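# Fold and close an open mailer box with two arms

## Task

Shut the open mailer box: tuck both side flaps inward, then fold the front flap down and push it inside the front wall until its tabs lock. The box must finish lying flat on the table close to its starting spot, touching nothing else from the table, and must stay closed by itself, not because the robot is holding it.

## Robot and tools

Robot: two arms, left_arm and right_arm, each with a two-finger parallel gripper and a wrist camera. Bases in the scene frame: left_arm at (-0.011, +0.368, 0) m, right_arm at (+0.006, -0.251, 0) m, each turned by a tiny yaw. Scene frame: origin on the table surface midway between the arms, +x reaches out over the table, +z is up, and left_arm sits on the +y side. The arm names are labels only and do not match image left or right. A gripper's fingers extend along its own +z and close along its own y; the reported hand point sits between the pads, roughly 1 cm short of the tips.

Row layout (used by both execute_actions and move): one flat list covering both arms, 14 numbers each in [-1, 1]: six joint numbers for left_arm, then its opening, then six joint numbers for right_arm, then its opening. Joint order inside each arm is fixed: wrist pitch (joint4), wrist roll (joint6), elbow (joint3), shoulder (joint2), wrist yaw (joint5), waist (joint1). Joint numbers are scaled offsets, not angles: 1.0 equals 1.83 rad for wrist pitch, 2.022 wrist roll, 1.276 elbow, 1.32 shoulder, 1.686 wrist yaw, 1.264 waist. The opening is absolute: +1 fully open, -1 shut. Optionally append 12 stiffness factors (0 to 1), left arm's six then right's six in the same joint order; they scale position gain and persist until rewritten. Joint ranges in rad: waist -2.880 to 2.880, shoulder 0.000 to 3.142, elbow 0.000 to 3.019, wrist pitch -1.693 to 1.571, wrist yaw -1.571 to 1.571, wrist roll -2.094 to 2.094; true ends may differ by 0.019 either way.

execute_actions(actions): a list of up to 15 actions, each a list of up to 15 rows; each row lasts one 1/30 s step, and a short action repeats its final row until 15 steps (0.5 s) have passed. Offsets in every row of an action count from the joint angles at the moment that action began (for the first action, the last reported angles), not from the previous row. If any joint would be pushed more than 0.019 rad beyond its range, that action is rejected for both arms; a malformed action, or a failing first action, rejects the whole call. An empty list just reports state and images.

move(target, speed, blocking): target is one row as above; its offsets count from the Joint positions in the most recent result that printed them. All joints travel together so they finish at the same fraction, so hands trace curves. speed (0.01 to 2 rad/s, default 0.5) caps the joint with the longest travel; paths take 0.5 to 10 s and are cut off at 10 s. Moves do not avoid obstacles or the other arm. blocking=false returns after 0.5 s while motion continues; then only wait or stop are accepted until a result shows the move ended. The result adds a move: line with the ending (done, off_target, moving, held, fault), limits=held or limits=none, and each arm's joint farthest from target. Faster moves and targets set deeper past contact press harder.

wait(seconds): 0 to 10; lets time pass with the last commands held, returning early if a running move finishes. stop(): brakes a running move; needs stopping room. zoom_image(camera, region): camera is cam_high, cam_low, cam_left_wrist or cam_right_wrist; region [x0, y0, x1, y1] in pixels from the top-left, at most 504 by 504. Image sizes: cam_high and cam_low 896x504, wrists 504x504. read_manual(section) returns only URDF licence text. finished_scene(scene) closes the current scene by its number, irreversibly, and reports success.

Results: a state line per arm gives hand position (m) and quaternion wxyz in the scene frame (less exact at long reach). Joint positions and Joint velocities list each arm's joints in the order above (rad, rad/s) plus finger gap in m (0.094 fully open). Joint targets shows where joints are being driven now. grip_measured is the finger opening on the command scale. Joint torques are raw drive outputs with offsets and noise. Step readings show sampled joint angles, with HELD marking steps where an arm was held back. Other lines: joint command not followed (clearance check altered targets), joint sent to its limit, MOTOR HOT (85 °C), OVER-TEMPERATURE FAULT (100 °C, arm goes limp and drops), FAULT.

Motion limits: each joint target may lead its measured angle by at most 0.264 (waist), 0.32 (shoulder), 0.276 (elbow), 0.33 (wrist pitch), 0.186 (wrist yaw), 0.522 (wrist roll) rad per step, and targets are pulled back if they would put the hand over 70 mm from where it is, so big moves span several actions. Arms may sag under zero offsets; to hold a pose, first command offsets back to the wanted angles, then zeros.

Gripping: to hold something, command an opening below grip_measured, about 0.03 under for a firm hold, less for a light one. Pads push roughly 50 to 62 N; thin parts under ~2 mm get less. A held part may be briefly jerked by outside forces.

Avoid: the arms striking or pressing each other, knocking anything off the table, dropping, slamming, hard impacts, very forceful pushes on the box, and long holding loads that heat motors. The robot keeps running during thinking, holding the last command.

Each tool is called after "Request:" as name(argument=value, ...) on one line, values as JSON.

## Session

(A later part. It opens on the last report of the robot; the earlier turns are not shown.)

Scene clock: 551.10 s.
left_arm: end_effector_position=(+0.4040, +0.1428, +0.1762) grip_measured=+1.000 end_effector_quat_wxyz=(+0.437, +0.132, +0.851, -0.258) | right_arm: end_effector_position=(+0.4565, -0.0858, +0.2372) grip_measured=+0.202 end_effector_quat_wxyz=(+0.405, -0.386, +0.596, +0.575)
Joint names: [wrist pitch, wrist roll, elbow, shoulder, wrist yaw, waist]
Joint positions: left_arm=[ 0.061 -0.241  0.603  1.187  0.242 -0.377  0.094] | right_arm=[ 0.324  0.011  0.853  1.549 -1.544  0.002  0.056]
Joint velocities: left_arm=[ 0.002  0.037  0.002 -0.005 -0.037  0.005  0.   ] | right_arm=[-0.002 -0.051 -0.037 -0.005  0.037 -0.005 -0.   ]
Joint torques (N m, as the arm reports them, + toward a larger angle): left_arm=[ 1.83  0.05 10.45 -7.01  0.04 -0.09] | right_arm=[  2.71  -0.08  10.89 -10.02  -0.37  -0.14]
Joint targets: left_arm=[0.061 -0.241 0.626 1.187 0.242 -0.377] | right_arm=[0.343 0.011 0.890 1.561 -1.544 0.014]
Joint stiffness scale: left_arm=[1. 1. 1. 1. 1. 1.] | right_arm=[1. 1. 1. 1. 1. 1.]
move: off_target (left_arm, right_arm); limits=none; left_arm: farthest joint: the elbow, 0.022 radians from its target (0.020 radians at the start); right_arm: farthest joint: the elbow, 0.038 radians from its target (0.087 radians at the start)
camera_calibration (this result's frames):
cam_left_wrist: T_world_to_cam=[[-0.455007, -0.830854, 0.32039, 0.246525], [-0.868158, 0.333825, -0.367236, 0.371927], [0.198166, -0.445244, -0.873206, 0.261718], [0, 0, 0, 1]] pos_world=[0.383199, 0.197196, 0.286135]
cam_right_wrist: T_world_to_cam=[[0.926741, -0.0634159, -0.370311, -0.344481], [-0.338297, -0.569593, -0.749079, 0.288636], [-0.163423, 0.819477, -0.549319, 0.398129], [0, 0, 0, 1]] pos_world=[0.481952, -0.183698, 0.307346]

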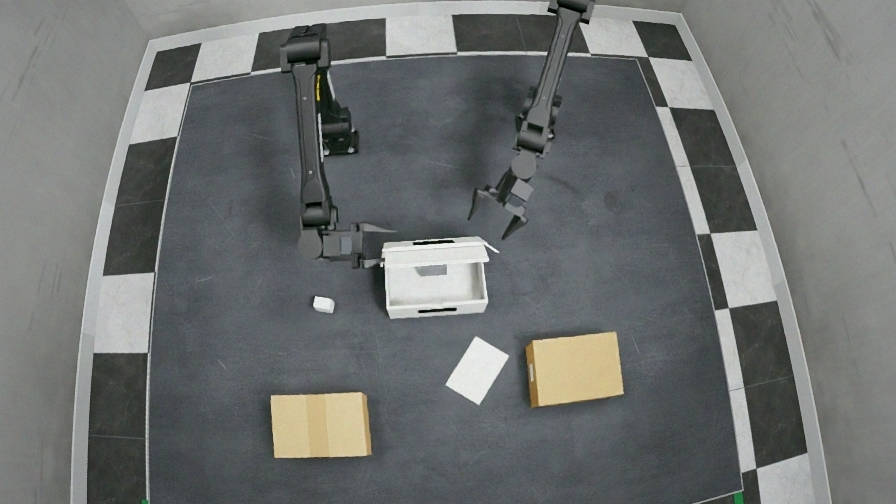

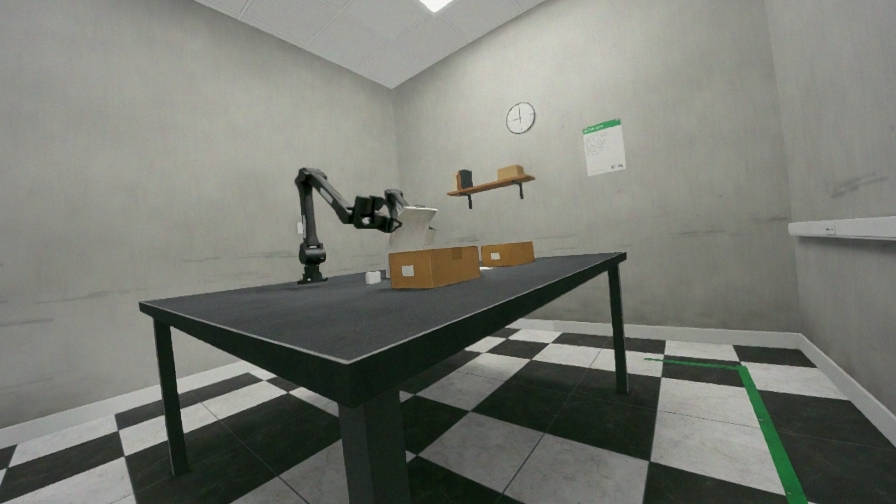

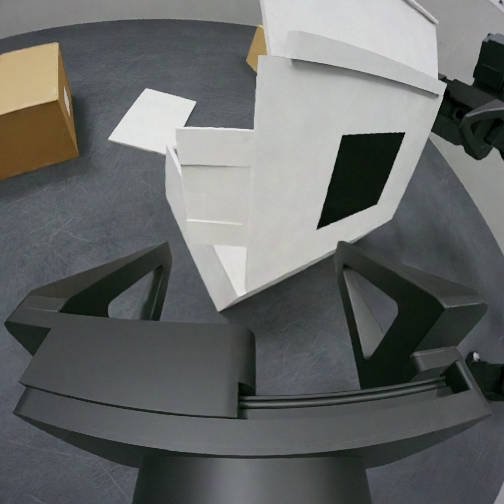

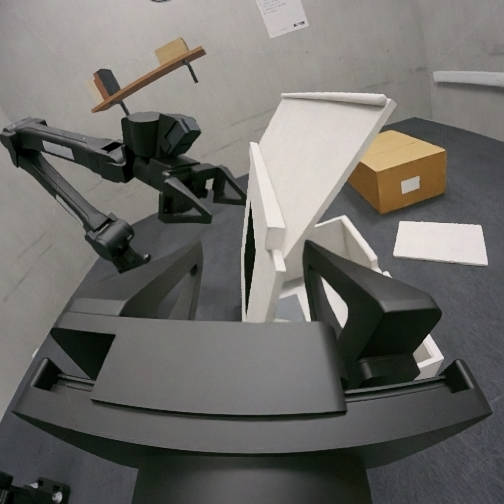

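Request:
move(target=[0,0,0.02,0,0,0,1,0.02,0,0.03,0.05,0,0.01,0.2], speed=0.1)

Request:
move(target=[0,0,0.02,0,0,0,1,0.01,0,0.03,0.0,0,0.0,-0.9])

Scene clock: 560.63 s.
left_arm: end_effector_position=(+0.4035, +0.1430, +0.1754) grip_measured=+1.000 end_effector_quat_wxyz=(+0.437, +0.132, +0.852, -0.258) | right_arm: end_effector_position=(+0.4654, -0.0860, +0.2212) grip_measured=+0.202 end_effector_quat_wxyz=(+0.400, -0.382, +0.599, +0.578)
Joint names: [wrist pitch, wrist roll, elbow, shoulder, wrist yaw, waist]
Joint positions: left_arm=[ 0.061 -0.241  0.602  1.187  0.242 -0.377  0.094] | right_arm=[ 0.348  0.011  0.865  1.599 -1.544  0.002  0.056]
Joint velocities: left_arm=[-0.017 -0.022 -0.002 -0.015 -0.051 -0.005  0.   ] | right_arm=[ 0.017 -0.037 -0.012 -0.005  0.051 -0.005  0.   ]
Joint torques (N m, as the arm reports them, + toward a larger angle): left_arm=[ 1.87  0.05 10.8  -6.97  0.04 -0.13] | right_arm=[  2.32   0.     9.73 -10.41  -0.35   0.77]
Joint targets: left_arm=[0.061 -0.241 0.628 1.187 0.242 -0.377] | right_arm=[0.361 0.011 0.891 1.614 -1.544 0.015]
Joint stiffness scale: left_arm=[1. 1. 1. 1. 1. 1.] | right_arm=[1. 1. 1. 1. 1. 1.]
move: off_target (left_arm, right_arm); limits=none; left_arm: farthest joint: the elbow, 0.027 radians from its target (0.025 radians at the start); right_arm: farthest joint: the elbow, 0.027 radians from its target (0.038 radians at the start)
camera_calibration (this result's frames):
cam_left_wrist: T_world_to_cam=[[-0.454558, -0.831049, 0.320522, 0.246562], [-0.868671, 0.334047, -0.365818, 0.371089], [0.196943, -0.444714, -0.873752, 0.261711], [0, 0, 0, 1]] pos_world=[0.382889, 0.197331, 0.285392]
cam_right_wrist: T_world_to_cam=[[0.920836, -0.0633385, -0.384771, -0.352702], [-0.349971, -0.56944, -0.743813, 0.283889], [-0.171992, 0.819589, -0.546528, 0.394279], [0, 0, 0, 1]] pos_world=[0.491947, -0.183829, 0.290936]

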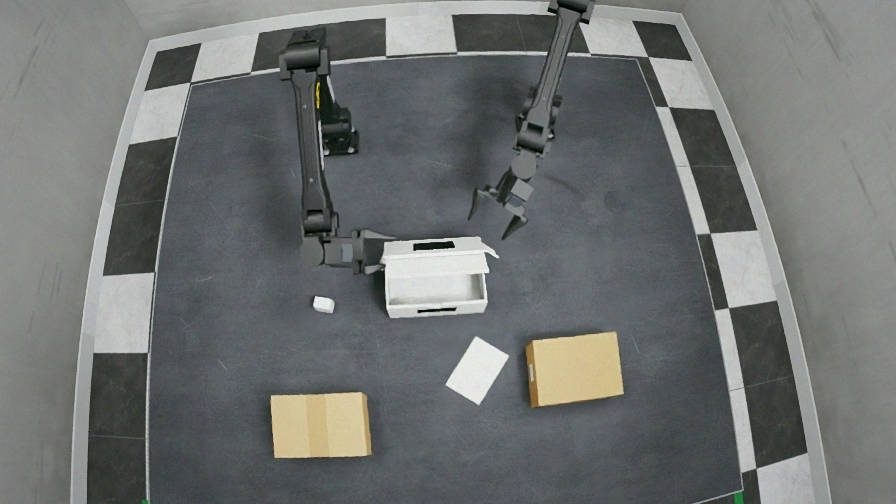

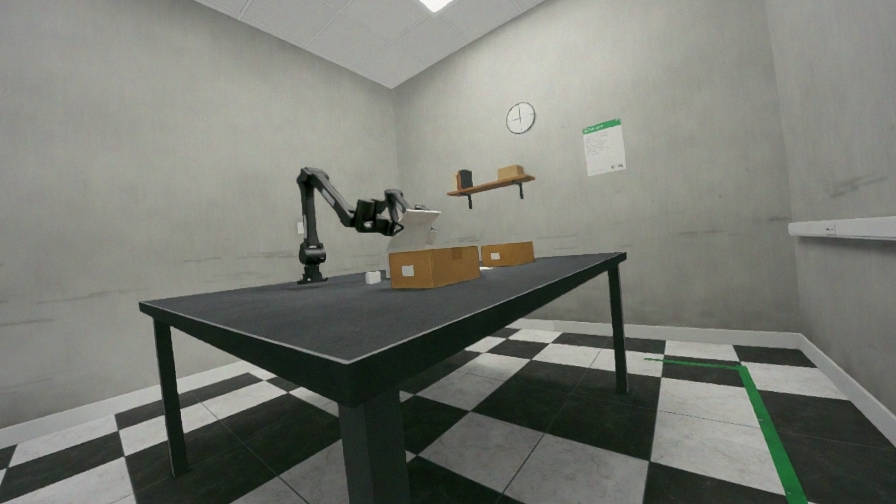

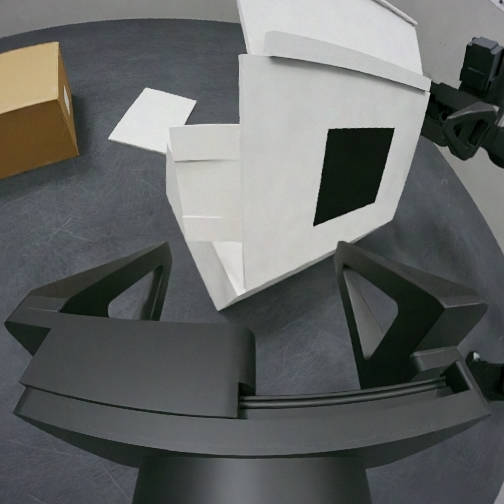

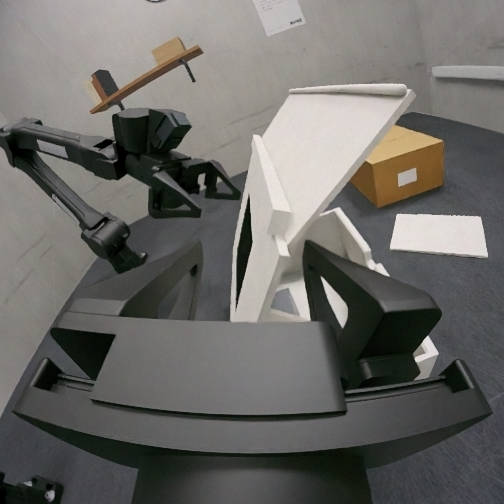

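Scene clock: 561.33 s.
left_arm: end_effector_position=(+0.4028, +0.1433, +0.1742) grip_measured=+1.000 end_effector_quat_wxyz=(+0.436, +0.132, +0.852, -0.257) | right_arm: end_effector_position=(+0.4633, -0.0859, +0.2243) grip_measured=-0.890 end_effector_quat_wxyz=(+0.392, -0.377, +0.601, +0.586)
Joint names: [wrist pitch, wrist roll, elbow, shoulder, wrist yaw, waist]
Joint positions: left_arm=[ 0.061 -0.241  0.599  1.187  0.242 -0.377  0.094] | right_arm=[ 0.348  0.039  0.865  1.594 -1.554  0.002  0.005]
Joint velocities: left_arm=[ 0.012  0.007  0.012 -0.015  0.007  0.005  0.   ] | right_arm=[-0.007 -0.066  0.007 -0.005 -0.066  0.005 -0.   ]
Joint torques (N m, as the arm reports them, + toward a larger angle): left_arm=[ 1.82  0.04 10.93 -7.18  0.04 -0.11] | right_arm=[  2.68  -0.35  10.8  -10.05   0.05  -0.55]
Joint targets: left_arm=[0.061 -0.241 0.627 1.187 0.242 -0.377] | right_arm=[0.366 0.011 0.903 1.600 -1.543 0.002]
Joint stiffness scale: left_arm=[1. 1. 1. 1. 1. 1.] | right_arm=[1. 1. 1. 1. 1. 1.]
move: off_target (left_arm, right_arm); limits=none; left_arm: farthest joint: the elbow, 0.028 radians from its target (0.026 radians at the start); right_arm: farthest joint: the elbow, 0.038 radians from its target (0.039 radians at the start)
camera_calibration (this result's frames):
cam_left_wrist: T_world_to_cam=[[-0.453885, -0.831341, 0.320719, 0.246619], [-0.869437, 0.334379, -0.363688, 0.369831], [0.195107, -0.443918, -0.874568, 0.261697], [0, 0, 0, 1]] pos_world=[0.382422, 0.197533, 0.28428]
cam_right_wrist: T_world_to_cam=[[0.912683, -0.0525508, -0.405275, -0.340266], [-0.360813, -0.569283, -0.738736, 0.289432], [-0.191895, 0.82046, -0.538536, 0.403085], [0, 0, 0, 1]] pos_world=[0.492335, -0.183828, 0.292988]

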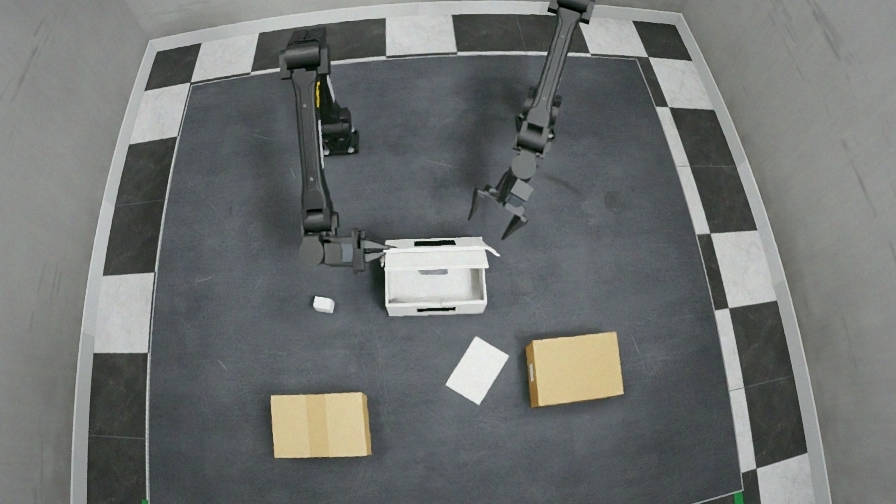

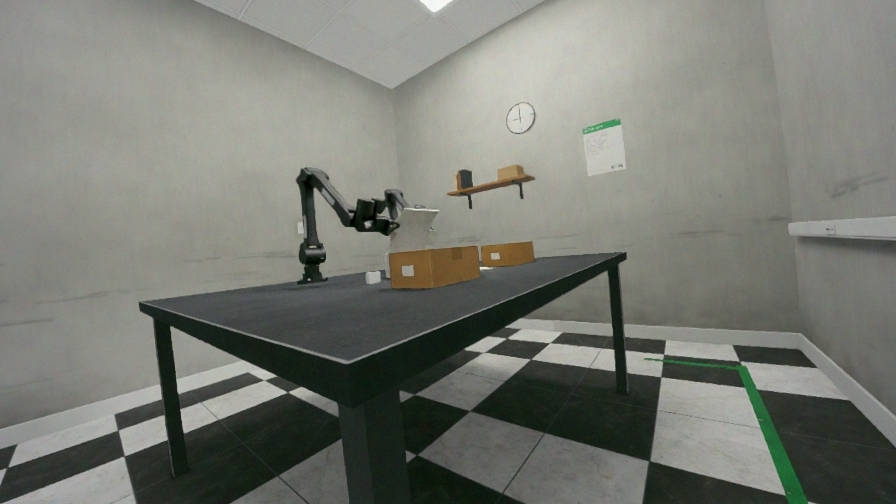

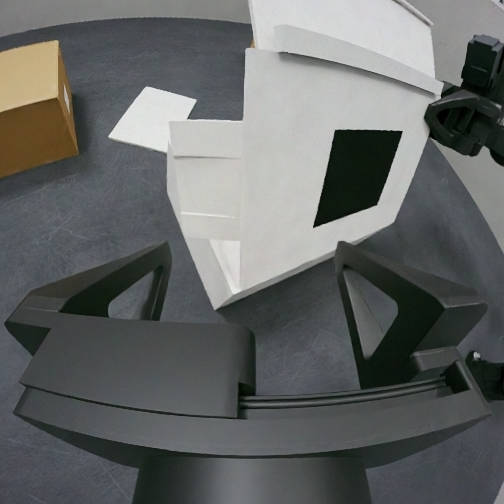

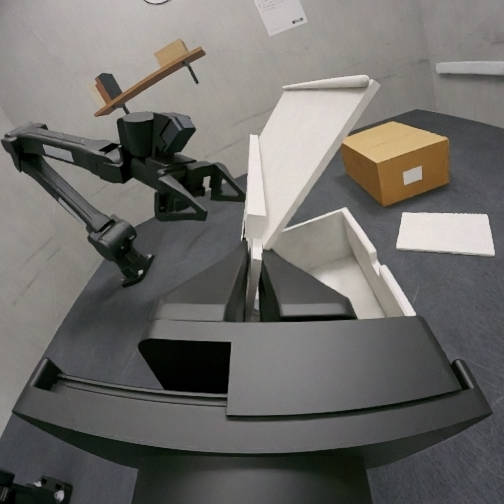

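Request:
move(target=[0,0,0.02,0,0,0.4,-0.4,0.01,0,0.03,0.0,0,0.0,-0.93], speed=0.6)

Request:
move(target=[0.5,0.715,0.23,0.48,0.717,-0.065,-0.4,0.01,0,0.03,0.0,0,0.0,-0.93], speed=0.8)

Scene clock: 592.77 s.
left_arm: end_effector_position=(+0.4589, +0.3751, +0.1726) grip_measured=-0.398 end_effector_quat_wxyz=(+0.485, -0.089, +0.859, -0.138) | right_arm: end_effector_position=(+0.4615, -0.0858, +0.2261) grip_measured=-0.917 end_effector_quat_wxyz=(+0.382, -0.372, +0.602, +0.594)
Joint names: [wrist pitch, wrist roll, elbow, shoulder, wrist yaw, waist]
Joint positions: left_arm=[ 0.061 -0.241  0.596  1.187  0.242  0.136  0.028] | right_arm=[ 0.348  0.068  0.865  1.591 -1.564  0.002  0.004]
Joint velocities: left_arm=[ 0.002  0.037 -0.002  0.015 -0.022  0.005 -0.001] | right_arm=[ 0.007 -0.037 -0.017 -0.005 -0.007 -0.005  0.   ]
Joint torques (N m, as the arm reports them, + toward a larger angle): left_arm=[ 1.83  0.05 10.94 -7.    0.04 -0.7 ] | right_arm=[  2.61  -0.4   10.77 -11.14   0.    -0.33]
Joint targets: left_arm=[0.061 -0.241 0.625 1.187 0.242 0.129] | right_arm=[0.366 0.040 0.903 1.594 -1.554 0.002]
Joint stiffness scale: left_arm=[1. 1. 1. 1. 1. 1.] | right_arm=[1. 1. 1. 1. 1. 1.]
move: off_target (left_arm, right_arm); limits=none; left_arm: farthest joint: the elbow, 0.028 radians from its target (0.025 radians at the start); right_arm: farthest joint: the elbow, 0.038 radians from its target (0.038 radians at the start)
camera_calibration (this result's frames):
cam_left_wrist: T_world_to_cam=[[0.0132499, -0.946993, 0.32098, 0.294277], [-0.922771, -0.135218, -0.360846, 0.540589], [0.385121, -0.29141, -0.875649, 0.208058], [0, 0, 0, 1]] pos_world=[0.414813, 0.412406, 0.282798]
cam_right_wrist: T_world_to_cam=[[0.902481, -0.0425015, -0.428627, -0.327013], [-0.374389, -0.569456, -0.731815, 0.294798], [-0.212981, 0.820923, -0.529835, 0.411461], [0, 0, 0, 1]] pos_world=[0.493126, -0.183802, 0.293577]

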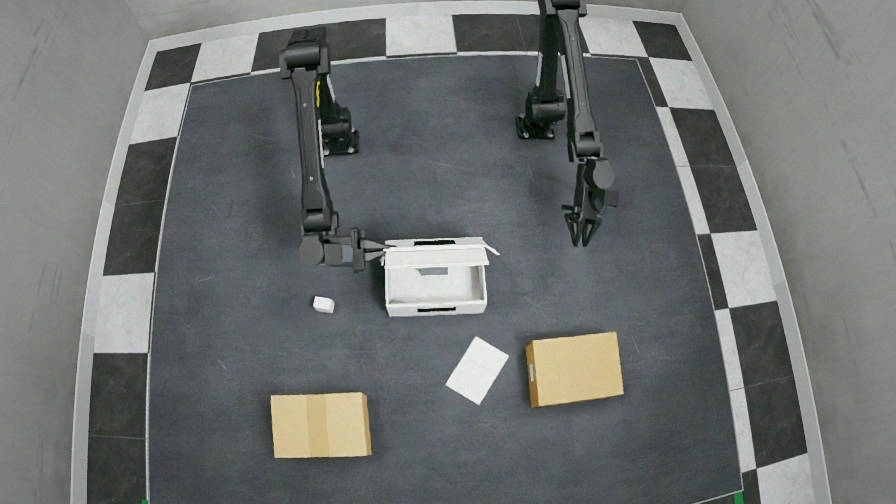

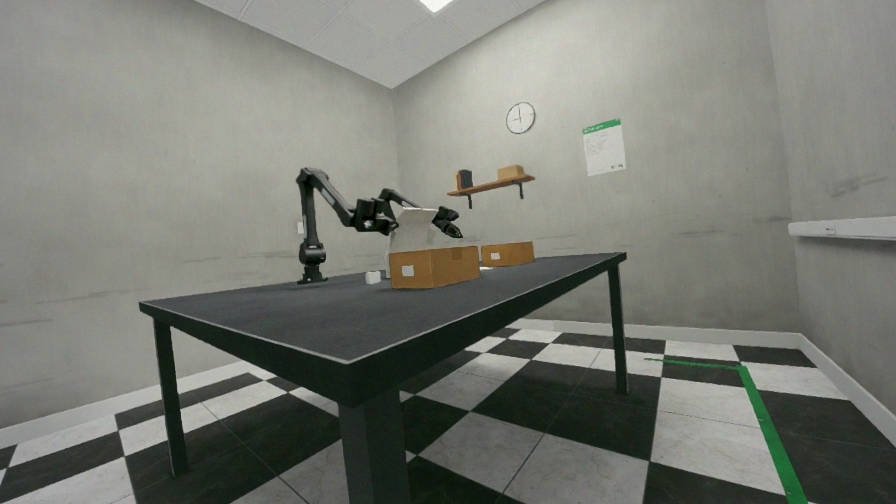

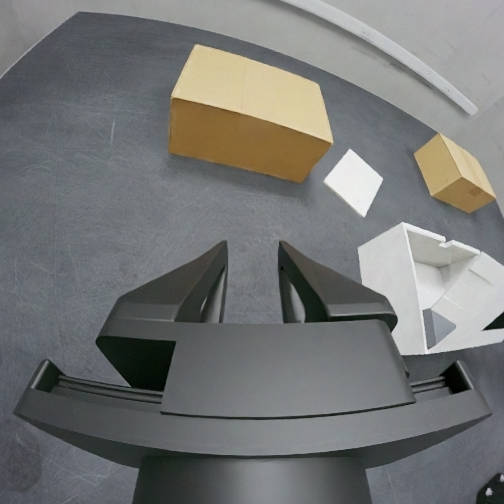

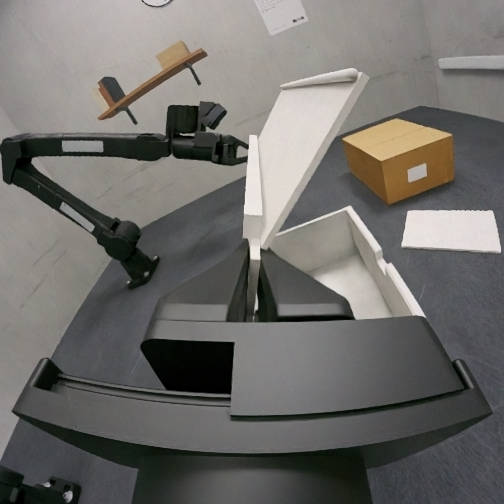

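Scene clock: 594.97 s.
left_arm: end_effector_position=(+0.4917, +0.2196, +0.1808) grip_measured=-0.398 end_effector_quat_wxyz=(+0.688, +0.634, +0.325, -0.136) | right_arm: end_effector_position=(+0.4609, -0.0858, +0.2267) grip_measured=-0.920 end_effector_quat_wxyz=(+0.376, -0.367, +0.605, +0.599)
Joint names: [wrist pitch, wrist roll, elbow, shoulder, wrist yaw, waist]
Joint positions: left_arm=[0.856 0.966 0.814 1.736 1.329 0.07  0.028] | right_arm=[ 0.348  0.087  0.865  1.591 -1.569  0.002  0.004]
Joint velocities: left_arm=[ 0.007  0.037 -0.012 -0.005 -0.007 -0.024 -0.001] | right_arm=[-0.012 -0.007 -0.002 -0.015  0.066 -0.005 -0.001]
Joint torques (N m, as the arm reports them, + toward a larger angle): left_arm=[  1.1   -0.12   6.67 -13.12  -0.09  -0.1 ] | right_arm=[  2.7   -0.27  10.81 -11.15  -0.22  -0.19]
Joint targets: left_arm=[0.851 0.958 0.819 1.727 1.327 0.071] | right_arm=[0.366 0.067 0.903 1.591 -1.565 0.002]
Joint stiffness scale: left_arm=[1. 1. 1. 1. 1. 1.] | right_arm=[1. 1. 1. 1. 1. 1.]
move: held (left_arm), off_target (right_arm); limits=held; held on 13 of 66 steps (left_arm), including the last (left_arm); left_arm: farthest joint: the wrist roll, 0.239 radians from its target (1.446 radians at the start); right_arm: farthest joint: the elbow, 0.038 radians from its target (0.038 radians at the start)
joint command not followed: on one or more control steps a check withheld the commanded joint targets of the left arm, and it was not sent them on those steps. On the call's last step the targets were still withheld.
cause: the commanded joint targets would bring two parts of the arm too close to each other (its wrist (the part past the wrist pitch) and its wrist camera, with the wrist yaw and the wrist roll between them); next, command targets that bring no two parts of the arm closer together.
camera_calibration (this result's frames):
cam_left_wrist: T_world_to_cam=[[-0.596742, -0.155365, -0.787249, 0.47037], [0.443919, 0.753356, -0.485171, -0.29182], [0.668457, -0.638996, -0.38059, 0.00476357], [0, 0, 0, 1]] pos_world=[0.40705, 0.295967, 0.230529]
cam_right_wrist: T_world_to_cam=[[0.894648, -0.0382095, -0.445136, -0.318508], [-0.385515, -0.569565, -0.725929, 0.298778], [-0.225797, 0.821057, -0.524291, 0.416285], [0, 0, 0, 1]] pos_world=[0.494132, -0.18379, 0.293367]

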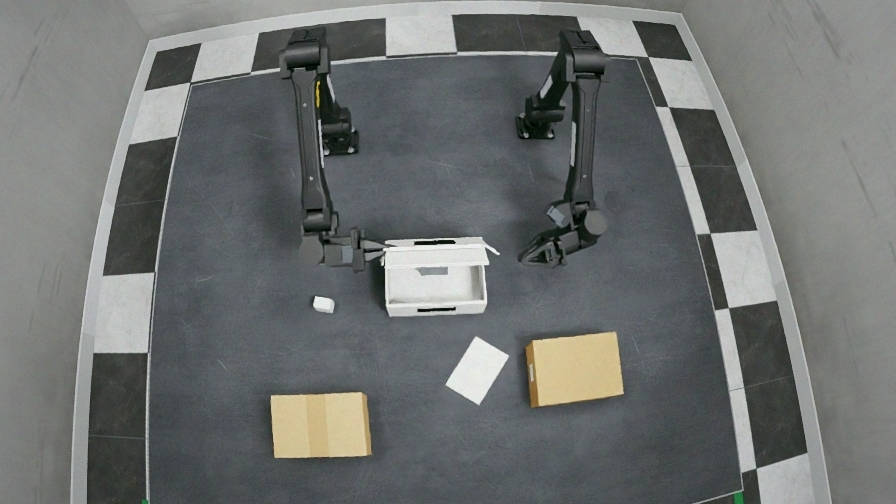

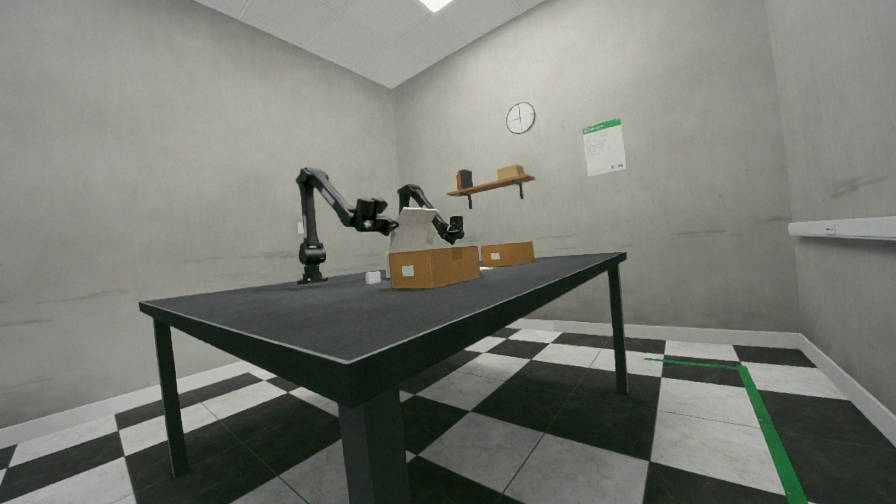

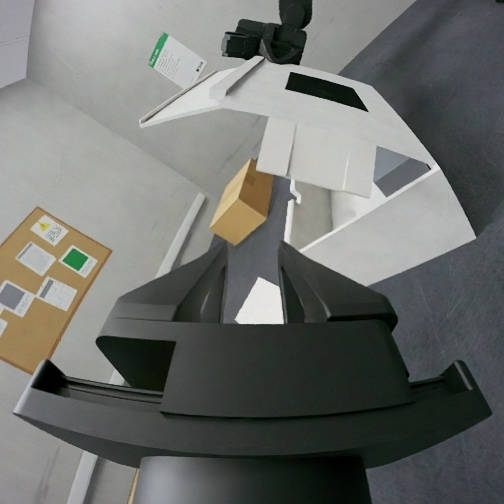

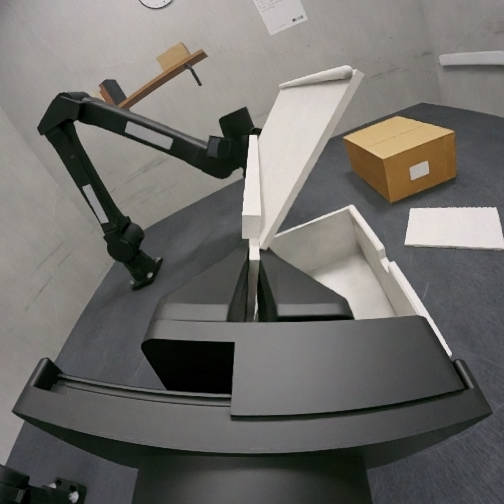

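Request:
move(target=[0.065,-0.95,0.06,0.065,0.072,-0.02,-0.4,0.01,-0.01,0.03,0,0.01,0,-0.94], speed=1.2)

Request:
move(target=[0.01,-0.5,0.035,0.01,0,0,-0.4,0.01,-0.01,0.03,0,0.01,0,-0.94], speed=1.2)

Scene clock: 609.77 s.
left_arm: end_effector_position=(+0.4875, +0.2185, +0.1815) grip_measured=-0.398 end_effector_quat_wxyz=(+0.648, +0.566, +0.431, -0.271) | right_arm: end_effector_position=(+0.4615, -0.0858, +0.2264) grip_measured=-0.928 end_effector_quat_wxyz=(+0.373, -0.362, +0.608, +0.600)
Joint names: [wrist pitch, wrist roll, elbow, shoulder, wrist yaw, waist]
Joint positions: left_arm=[0.864 0.582 0.812 1.736 1.353 0.07  0.028] | right_arm=[ 0.348  0.1    0.865  1.591 -1.565  0.002  0.003]
Joint velocities: left_arm=[-0.002  0.022 -0.002 -0.034 -0.081 -0.005  0.   ] | right_arm=[ 0.007 -0.007 -0.002 -0.015  0.007 -0.024 -0.   ]
Joint torques (N m, as the arm reports them, + toward a larger angle): left_arm=[  1.79  -0.17   6.98 -11.62   0.21  -0.28] | right_arm=[  2.76  -0.44  10.71 -11.27   0.19   0.48]
Joint targets: left_arm=[0.873 0.567 0.821 1.744 1.357 0.067] | right_arm=[0.366 0.066 0.904 1.591 -1.552 0.002]
Joint stiffness scale: left_arm=[1. 1. 1. 1. 1. 1.] | right_arm=[1. 1. 1. 1. 1. 1.]
move: held (left_arm), off_target (right_arm); limits=held; held on 43 of 62 steps (left_arm), including the last (left_arm); left_arm: farthest joint: the wrist roll, 1.537 radians from its target (1.921 radians at the start); right_arm: farthest joint: the elbow, 0.038 radians from its target (0.038 radians at the start)
joint command not followed: on one or more control steps a check withheld the commanded joint targets of the left arm, and it was not sent them on those steps. On the call's last step the targets were still withheld.
cause: the commanded joint targets would bring two parts of the arm too close to each other (its wrist (the part past the wrist pitch) and its wrist camera, with the wrist yaw and the wrist roll between them); next, command targets that bring no two parts of the arm closer together.
camera_calibration (this result's frames):
cam_left_wrist: T_world_to_cam=[[-0.837618, -0.20972, -0.504395, 0.546287], [0.241148, 0.686558, -0.68592, -0.138922], [0.490148, -0.696172, -0.5245, 0.132682], [0, 0, 0, 1]] pos_world=[0.426047, 0.302315, 0.249847]
cam_right_wrist: T_world_to_cam=[[0.888649, -0.041924, -0.456668, -0.314101], [-0.396935, -0.569028, -0.720173, 0.302844], [-0.229664, 0.821249, -0.522307, 0.417657], [0, 0, 0, 1]] pos_world=[0.495256, -0.183842, 0.292806]

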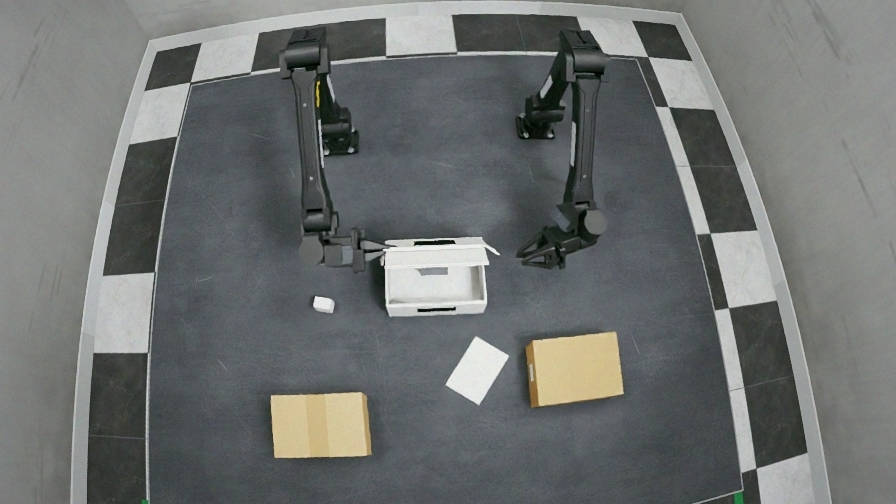

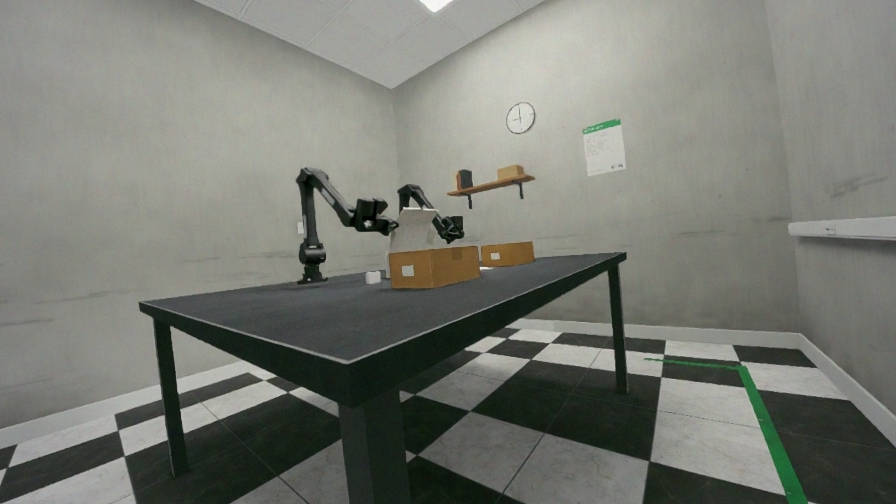

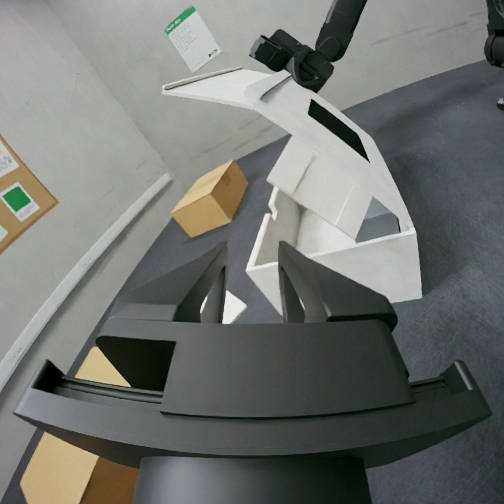

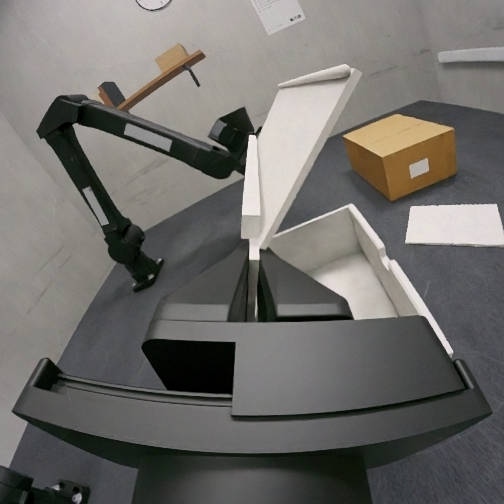

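Scene clock: 611.60 s.
left_arm: end_effector_position=(+0.4900, +0.2186, +0.1845) grip_measured=-0.398 end_effector_quat_wxyz=(+0.444, +0.294, +0.647, -0.546) | right_arm: end_effector_position=(+0.4621, -0.0859, +0.2262) grip_measured=-0.929 end_effector_quat_wxyz=(+0.371, -0.359, +0.611, +0.600)
Joint names: [wrist pitch, wrist roll, elbow, shoulder, wrist yaw, waist]
Joint positions: left_arm=[ 0.866 -0.414  0.82   1.736  1.353  0.07   0.028] | right_arm=[ 0.348  0.108  0.865  1.591 -1.561  0.002  0.003]
Joint velocities: left_arm=[ 0.002  0.007 -0.007  0.015 -0.037 -0.015 -0.001] | right_arm=[ 0.007  0.066 -0.022  0.015  0.051 -0.005 -0.   ]
Joint torques (N m, as the arm reports them, + toward a larger angle): left_arm=[  2.18  -0.06   9.48 -11.43   0.    -0.15] | right_arm=[  2.69  -0.4   10.93 -11.12   0.18  -0.33]
Joint targets: left_arm=[0.882 -0.429 0.857 1.749 1.353 0.070] | right_arm=[0.366 0.079 0.904 1.591 -1.548 0.002]
Joint stiffness scale: left_arm=[1. 1. 1. 1. 1. 1.] | right_arm=[1. 1. 1. 1. 1. 1.]
move: off_target (left_arm, right_arm); limits=none; left_arm: farthest joint: the elbow, 0.036 radians from its target (0.044 radians at the start); right_arm: farthest joint: the elbow, 0.038 radians from its target (0.038 radians at the start)
camera_calibration (this result's frames):
cam_left_wrist: T_world_to_cam=[[-0.867685, -0.22924, 0.441103, 0.394455], [-0.494233, 0.493203, -0.71588, 0.270598], [-0.0534443, -0.839166, -0.541243, 0.433803], [0, 0, 0, 1]] pos_world=[0.499186, 0.320999, 0.254513]
cam_right_wrist: T_world_to_cam=[[0.884621, -0.045658, -0.46407, -0.311538], [-0.405005, -0.568483, -0.716099, 0.305758], [-0.23112, 0.821427, -0.521384, 0.418161], [0, 0, 0, 1]] pos_world=[0.496072, -0.183894, 0.2924]

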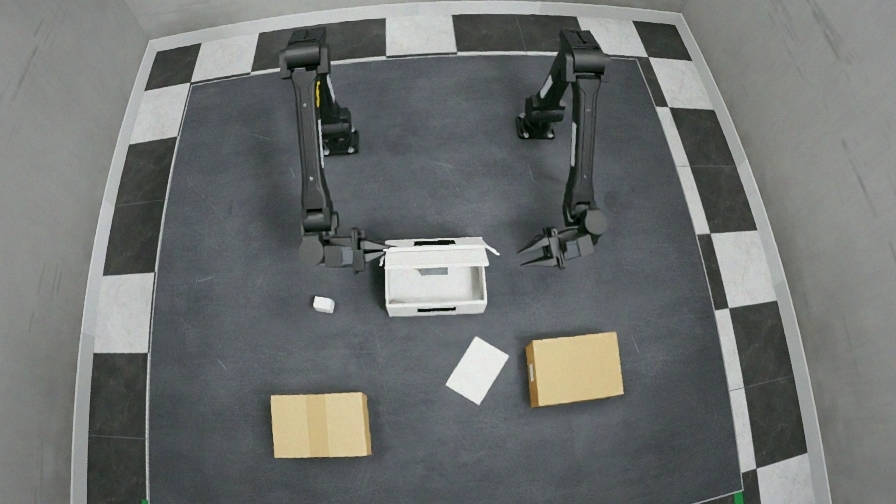

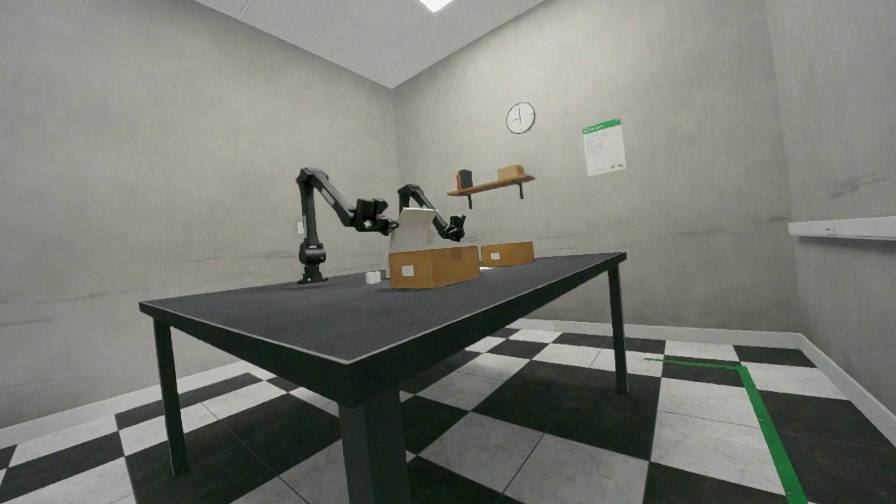

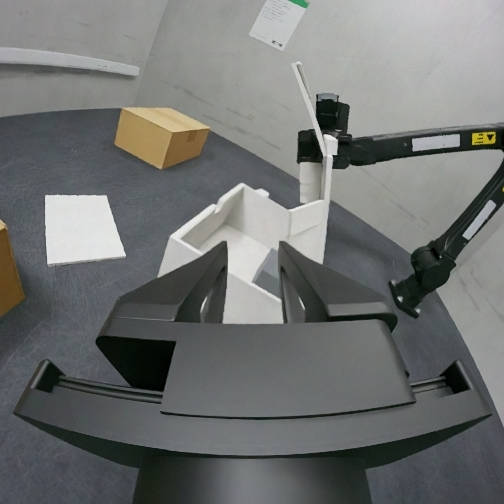

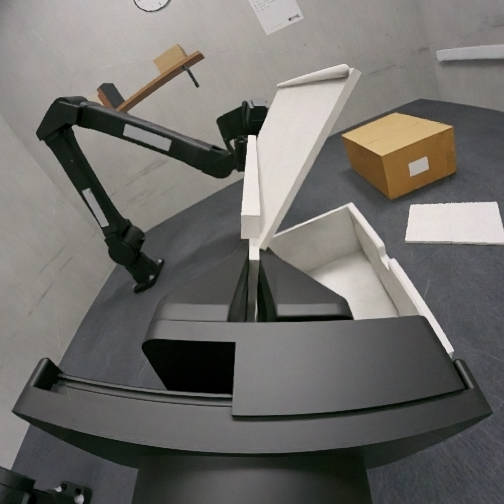

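Request:
move(target=[0.06,-0.765,0.058,0.064,0.06,-0.03,-0.4,0.01,-0.014,0.03,0,0.005,0,-0.935], speed=1.2)

Scene clock: 619.63 s.
left_arm: end_effector_position=(+0.4834, +0.2004, +0.1761) grip_measured=-0.398 end_effector_quat_wxyz=(-0.081, -0.170, +0.686, -0.703) | right_arm: end_effector_position=(+0.4618, -0.0858, +0.2263) grip_measured=-0.928 end_effector_quat_wxyz=(+0.369, -0.358, +0.611, +0.602)
Joint names: [wrist pitch, wrist roll, elbow, shoulder, wrist yaw, waist]
Joint positions: left_arm=[ 0.96  -1.945  0.857  1.8    1.45   0.039  0.028] | right_arm=[ 0.348  0.113  0.865  1.591 -1.563  0.002  0.003]
Joint velocities: left_arm=[-0.007  0.007  0.012 -0.005 -0.066 -0.005  0.   ] | right_arm=[-0.002 -0.022 -0.017 -0.015  0.007 -0.005 -0.   ]
Joint torques (N m, as the arm reports them, + toward a larger angle): left_arm=[  2.16  -0.04   9.3  -11.42   0.15  -0.6 ] | right_arm=[  2.76  -0.44  10.56 -11.11   0.03  -0.28]
Joint targets: left_arm=[0.976 -1.960 0.895 1.820 1.454 0.032] | right_arm=[0.366 0.080 0.904 1.591 -1.553 0.002]
Joint stiffness scale: left_arm=[1. 1. 1. 1. 1. 1.] | right_arm=[1. 1. 1. 1. 1. 1.]
move: off_target (left_arm, right_arm); limits=none; left_arm: farthest joint: the elbow, 0.037 radians from its target (0.074 radians at the start); right_arm: farthest joint: the elbow, 0.038 radians from its target (0.038 radians at the start)
camera_calibration (this result's frames):
cam_left_wrist: T_world_to_cam=[[0.342308, 0.0482463, 0.938348, -0.339851], [-0.824794, 0.493779, 0.275495, 0.255433], [-0.450045, -0.868248, 0.208818, 0.479071], [0, 0, 0, 1]] pos_world=[0.542616, 0.306222, 0.14849]
cam_right_wrist: T_world_to_cam=[[0.882213, -0.0437259, -0.468815, -0.308861], [-0.407819, -0.568611, -0.714398, 0.306629], [-0.235336, 0.821443, -0.519469, 0.419662], [0, 0, 0, 1]] pos_world=[0.496292, -0.183881, 0.292258]

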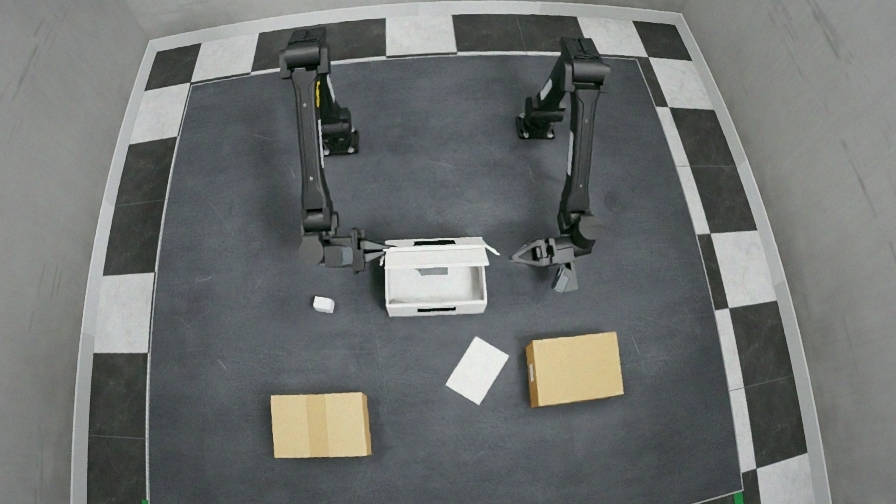

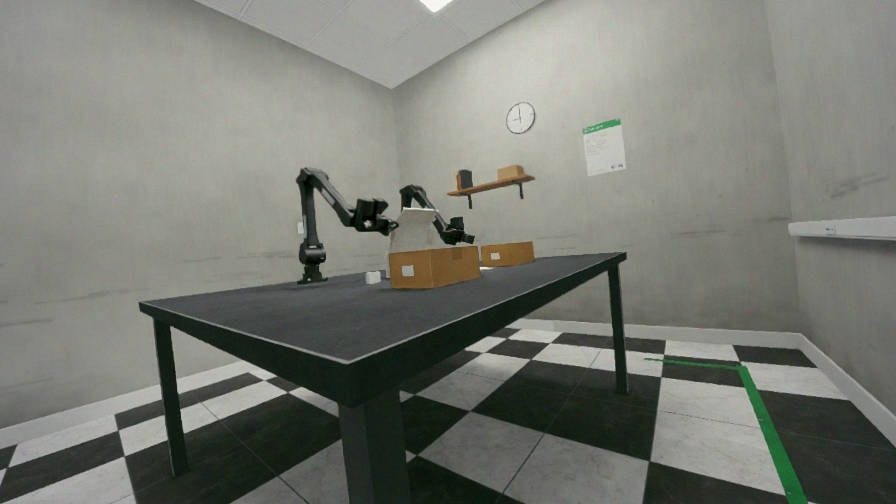

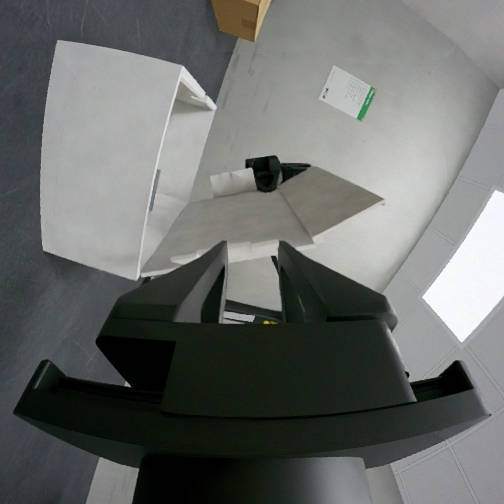

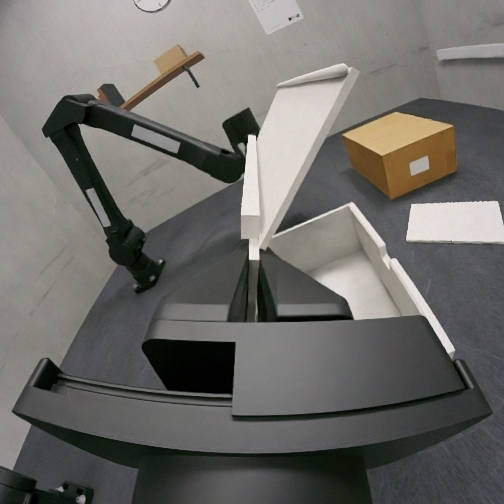

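Request:
move(target=[0.035,0,-0.052,-0.03,0,-0.03,-0.4,0.01,-0.016,0.03,0,0.005,0,-0.935], speed=0.15)

Scene clock: 630.63 s.
left_arm: end_effector_position=(+0.4549, +0.1839, +0.1628) grip_measured=-0.398 end_effector_quat_wxyz=(-0.098, -0.163, +0.688, -0.700) | right_arm: end_effector_position=(+0.4617, -0.0858, +0.2264) grip_measured=-0.928 end_effector_quat_wxyz=(+0.369, -0.358, +0.611, +0.602)
Joint names: [wrist pitch, wrist roll, elbow, shoulder, wrist yaw, waist]
Joint positions: left_arm=[ 1.008 -1.946  0.787  1.792  1.45   0.004  0.028] | right_arm=[ 0.348  0.113  0.865  1.591 -1.564  0.002  0.003]
Joint velocities: left_arm=[-0.012 -0.022 -0.007 -0.015  0.022  0.005 -0.001] | right_arm=[-0.007 -0.007 -0.002 -0.005  0.022  0.015 -0.   ]
Joint torques (N m, as the arm reports them, + toward a larger angle): left_arm=[  2.13   0.11   6.04 -15.02  -0.03  -0.36] | right_arm=[  2.7   -0.45  10.79 -11.22   0.01  -0.49]
Joint targets: left_arm=[1.024 -1.945 0.791 1.760 1.450 0.001] | right_arm=[0.366 0.081 0.904 1.591 -1.554 0.002]
Joint stiffness scale: left_arm=[1. 1. 1. 1. 1. 1.] | right_arm=[1. 1. 1. 1. 1. 1.]
move: off_target (left_arm, right_arm); limits=none; left_arm: farthest joint: the shoulder, 0.031 radians from its target (0.040 radians at the start); right_arm: farthest joint: the elbow, 0.038 radians from its target (0.038 radians at the start)
camera_calibration (this result's frames):
cam_left_wrist: T_world_to_cam=[[0.357334, 0.036044, 0.933281, -0.320554], [-0.803082, 0.52202, 0.287322, 0.226634], [-0.476835, -0.852171, 0.215482, 0.462856], [0, 0, 0, 1]] pos_world=[0.517256, 0.287679, 0.134313]
cam_right_wrist: T_world_to_cam=[[0.882246, -0.0429684, -0.468824, -0.308678], [-0.407413, -0.5687, -0.714559, 0.306457], [-0.235917, 0.821422, -0.519239, 0.419871], [0, 0, 0, 1]] pos_world=[0.496239, -0.183873, 0.292279]

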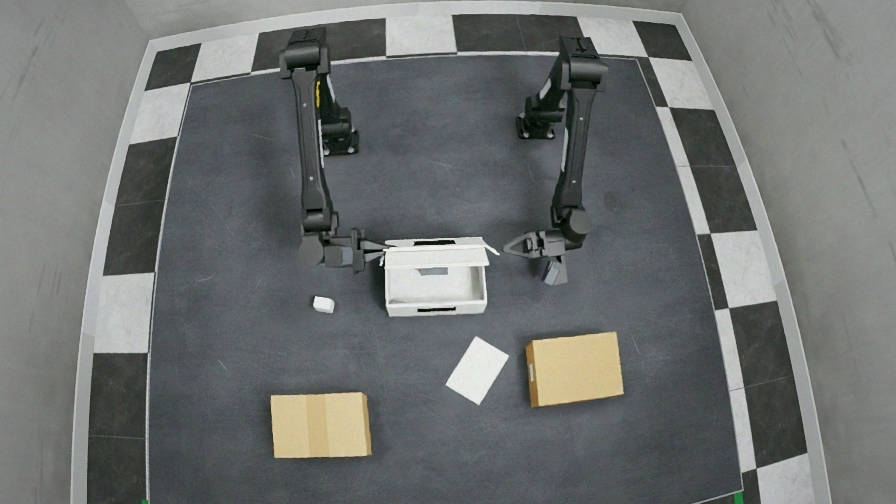

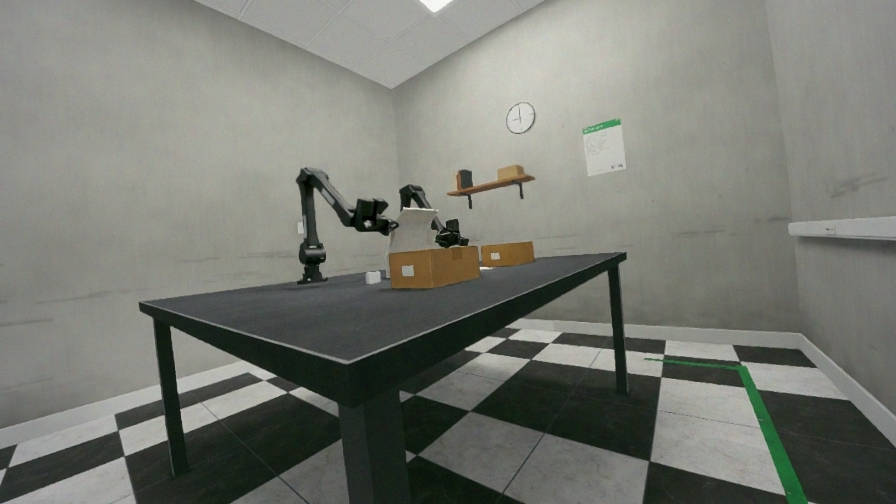

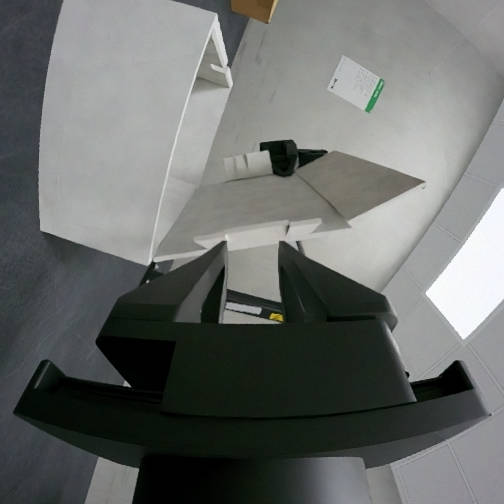

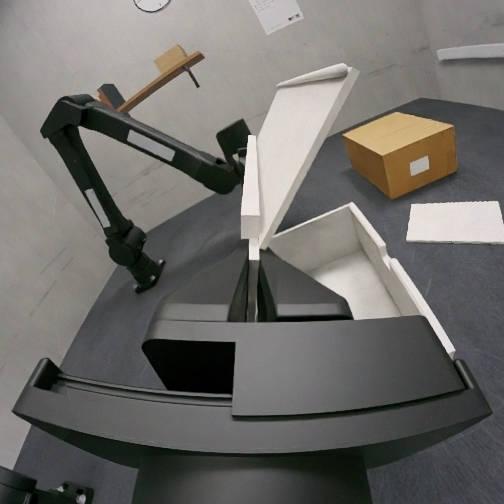

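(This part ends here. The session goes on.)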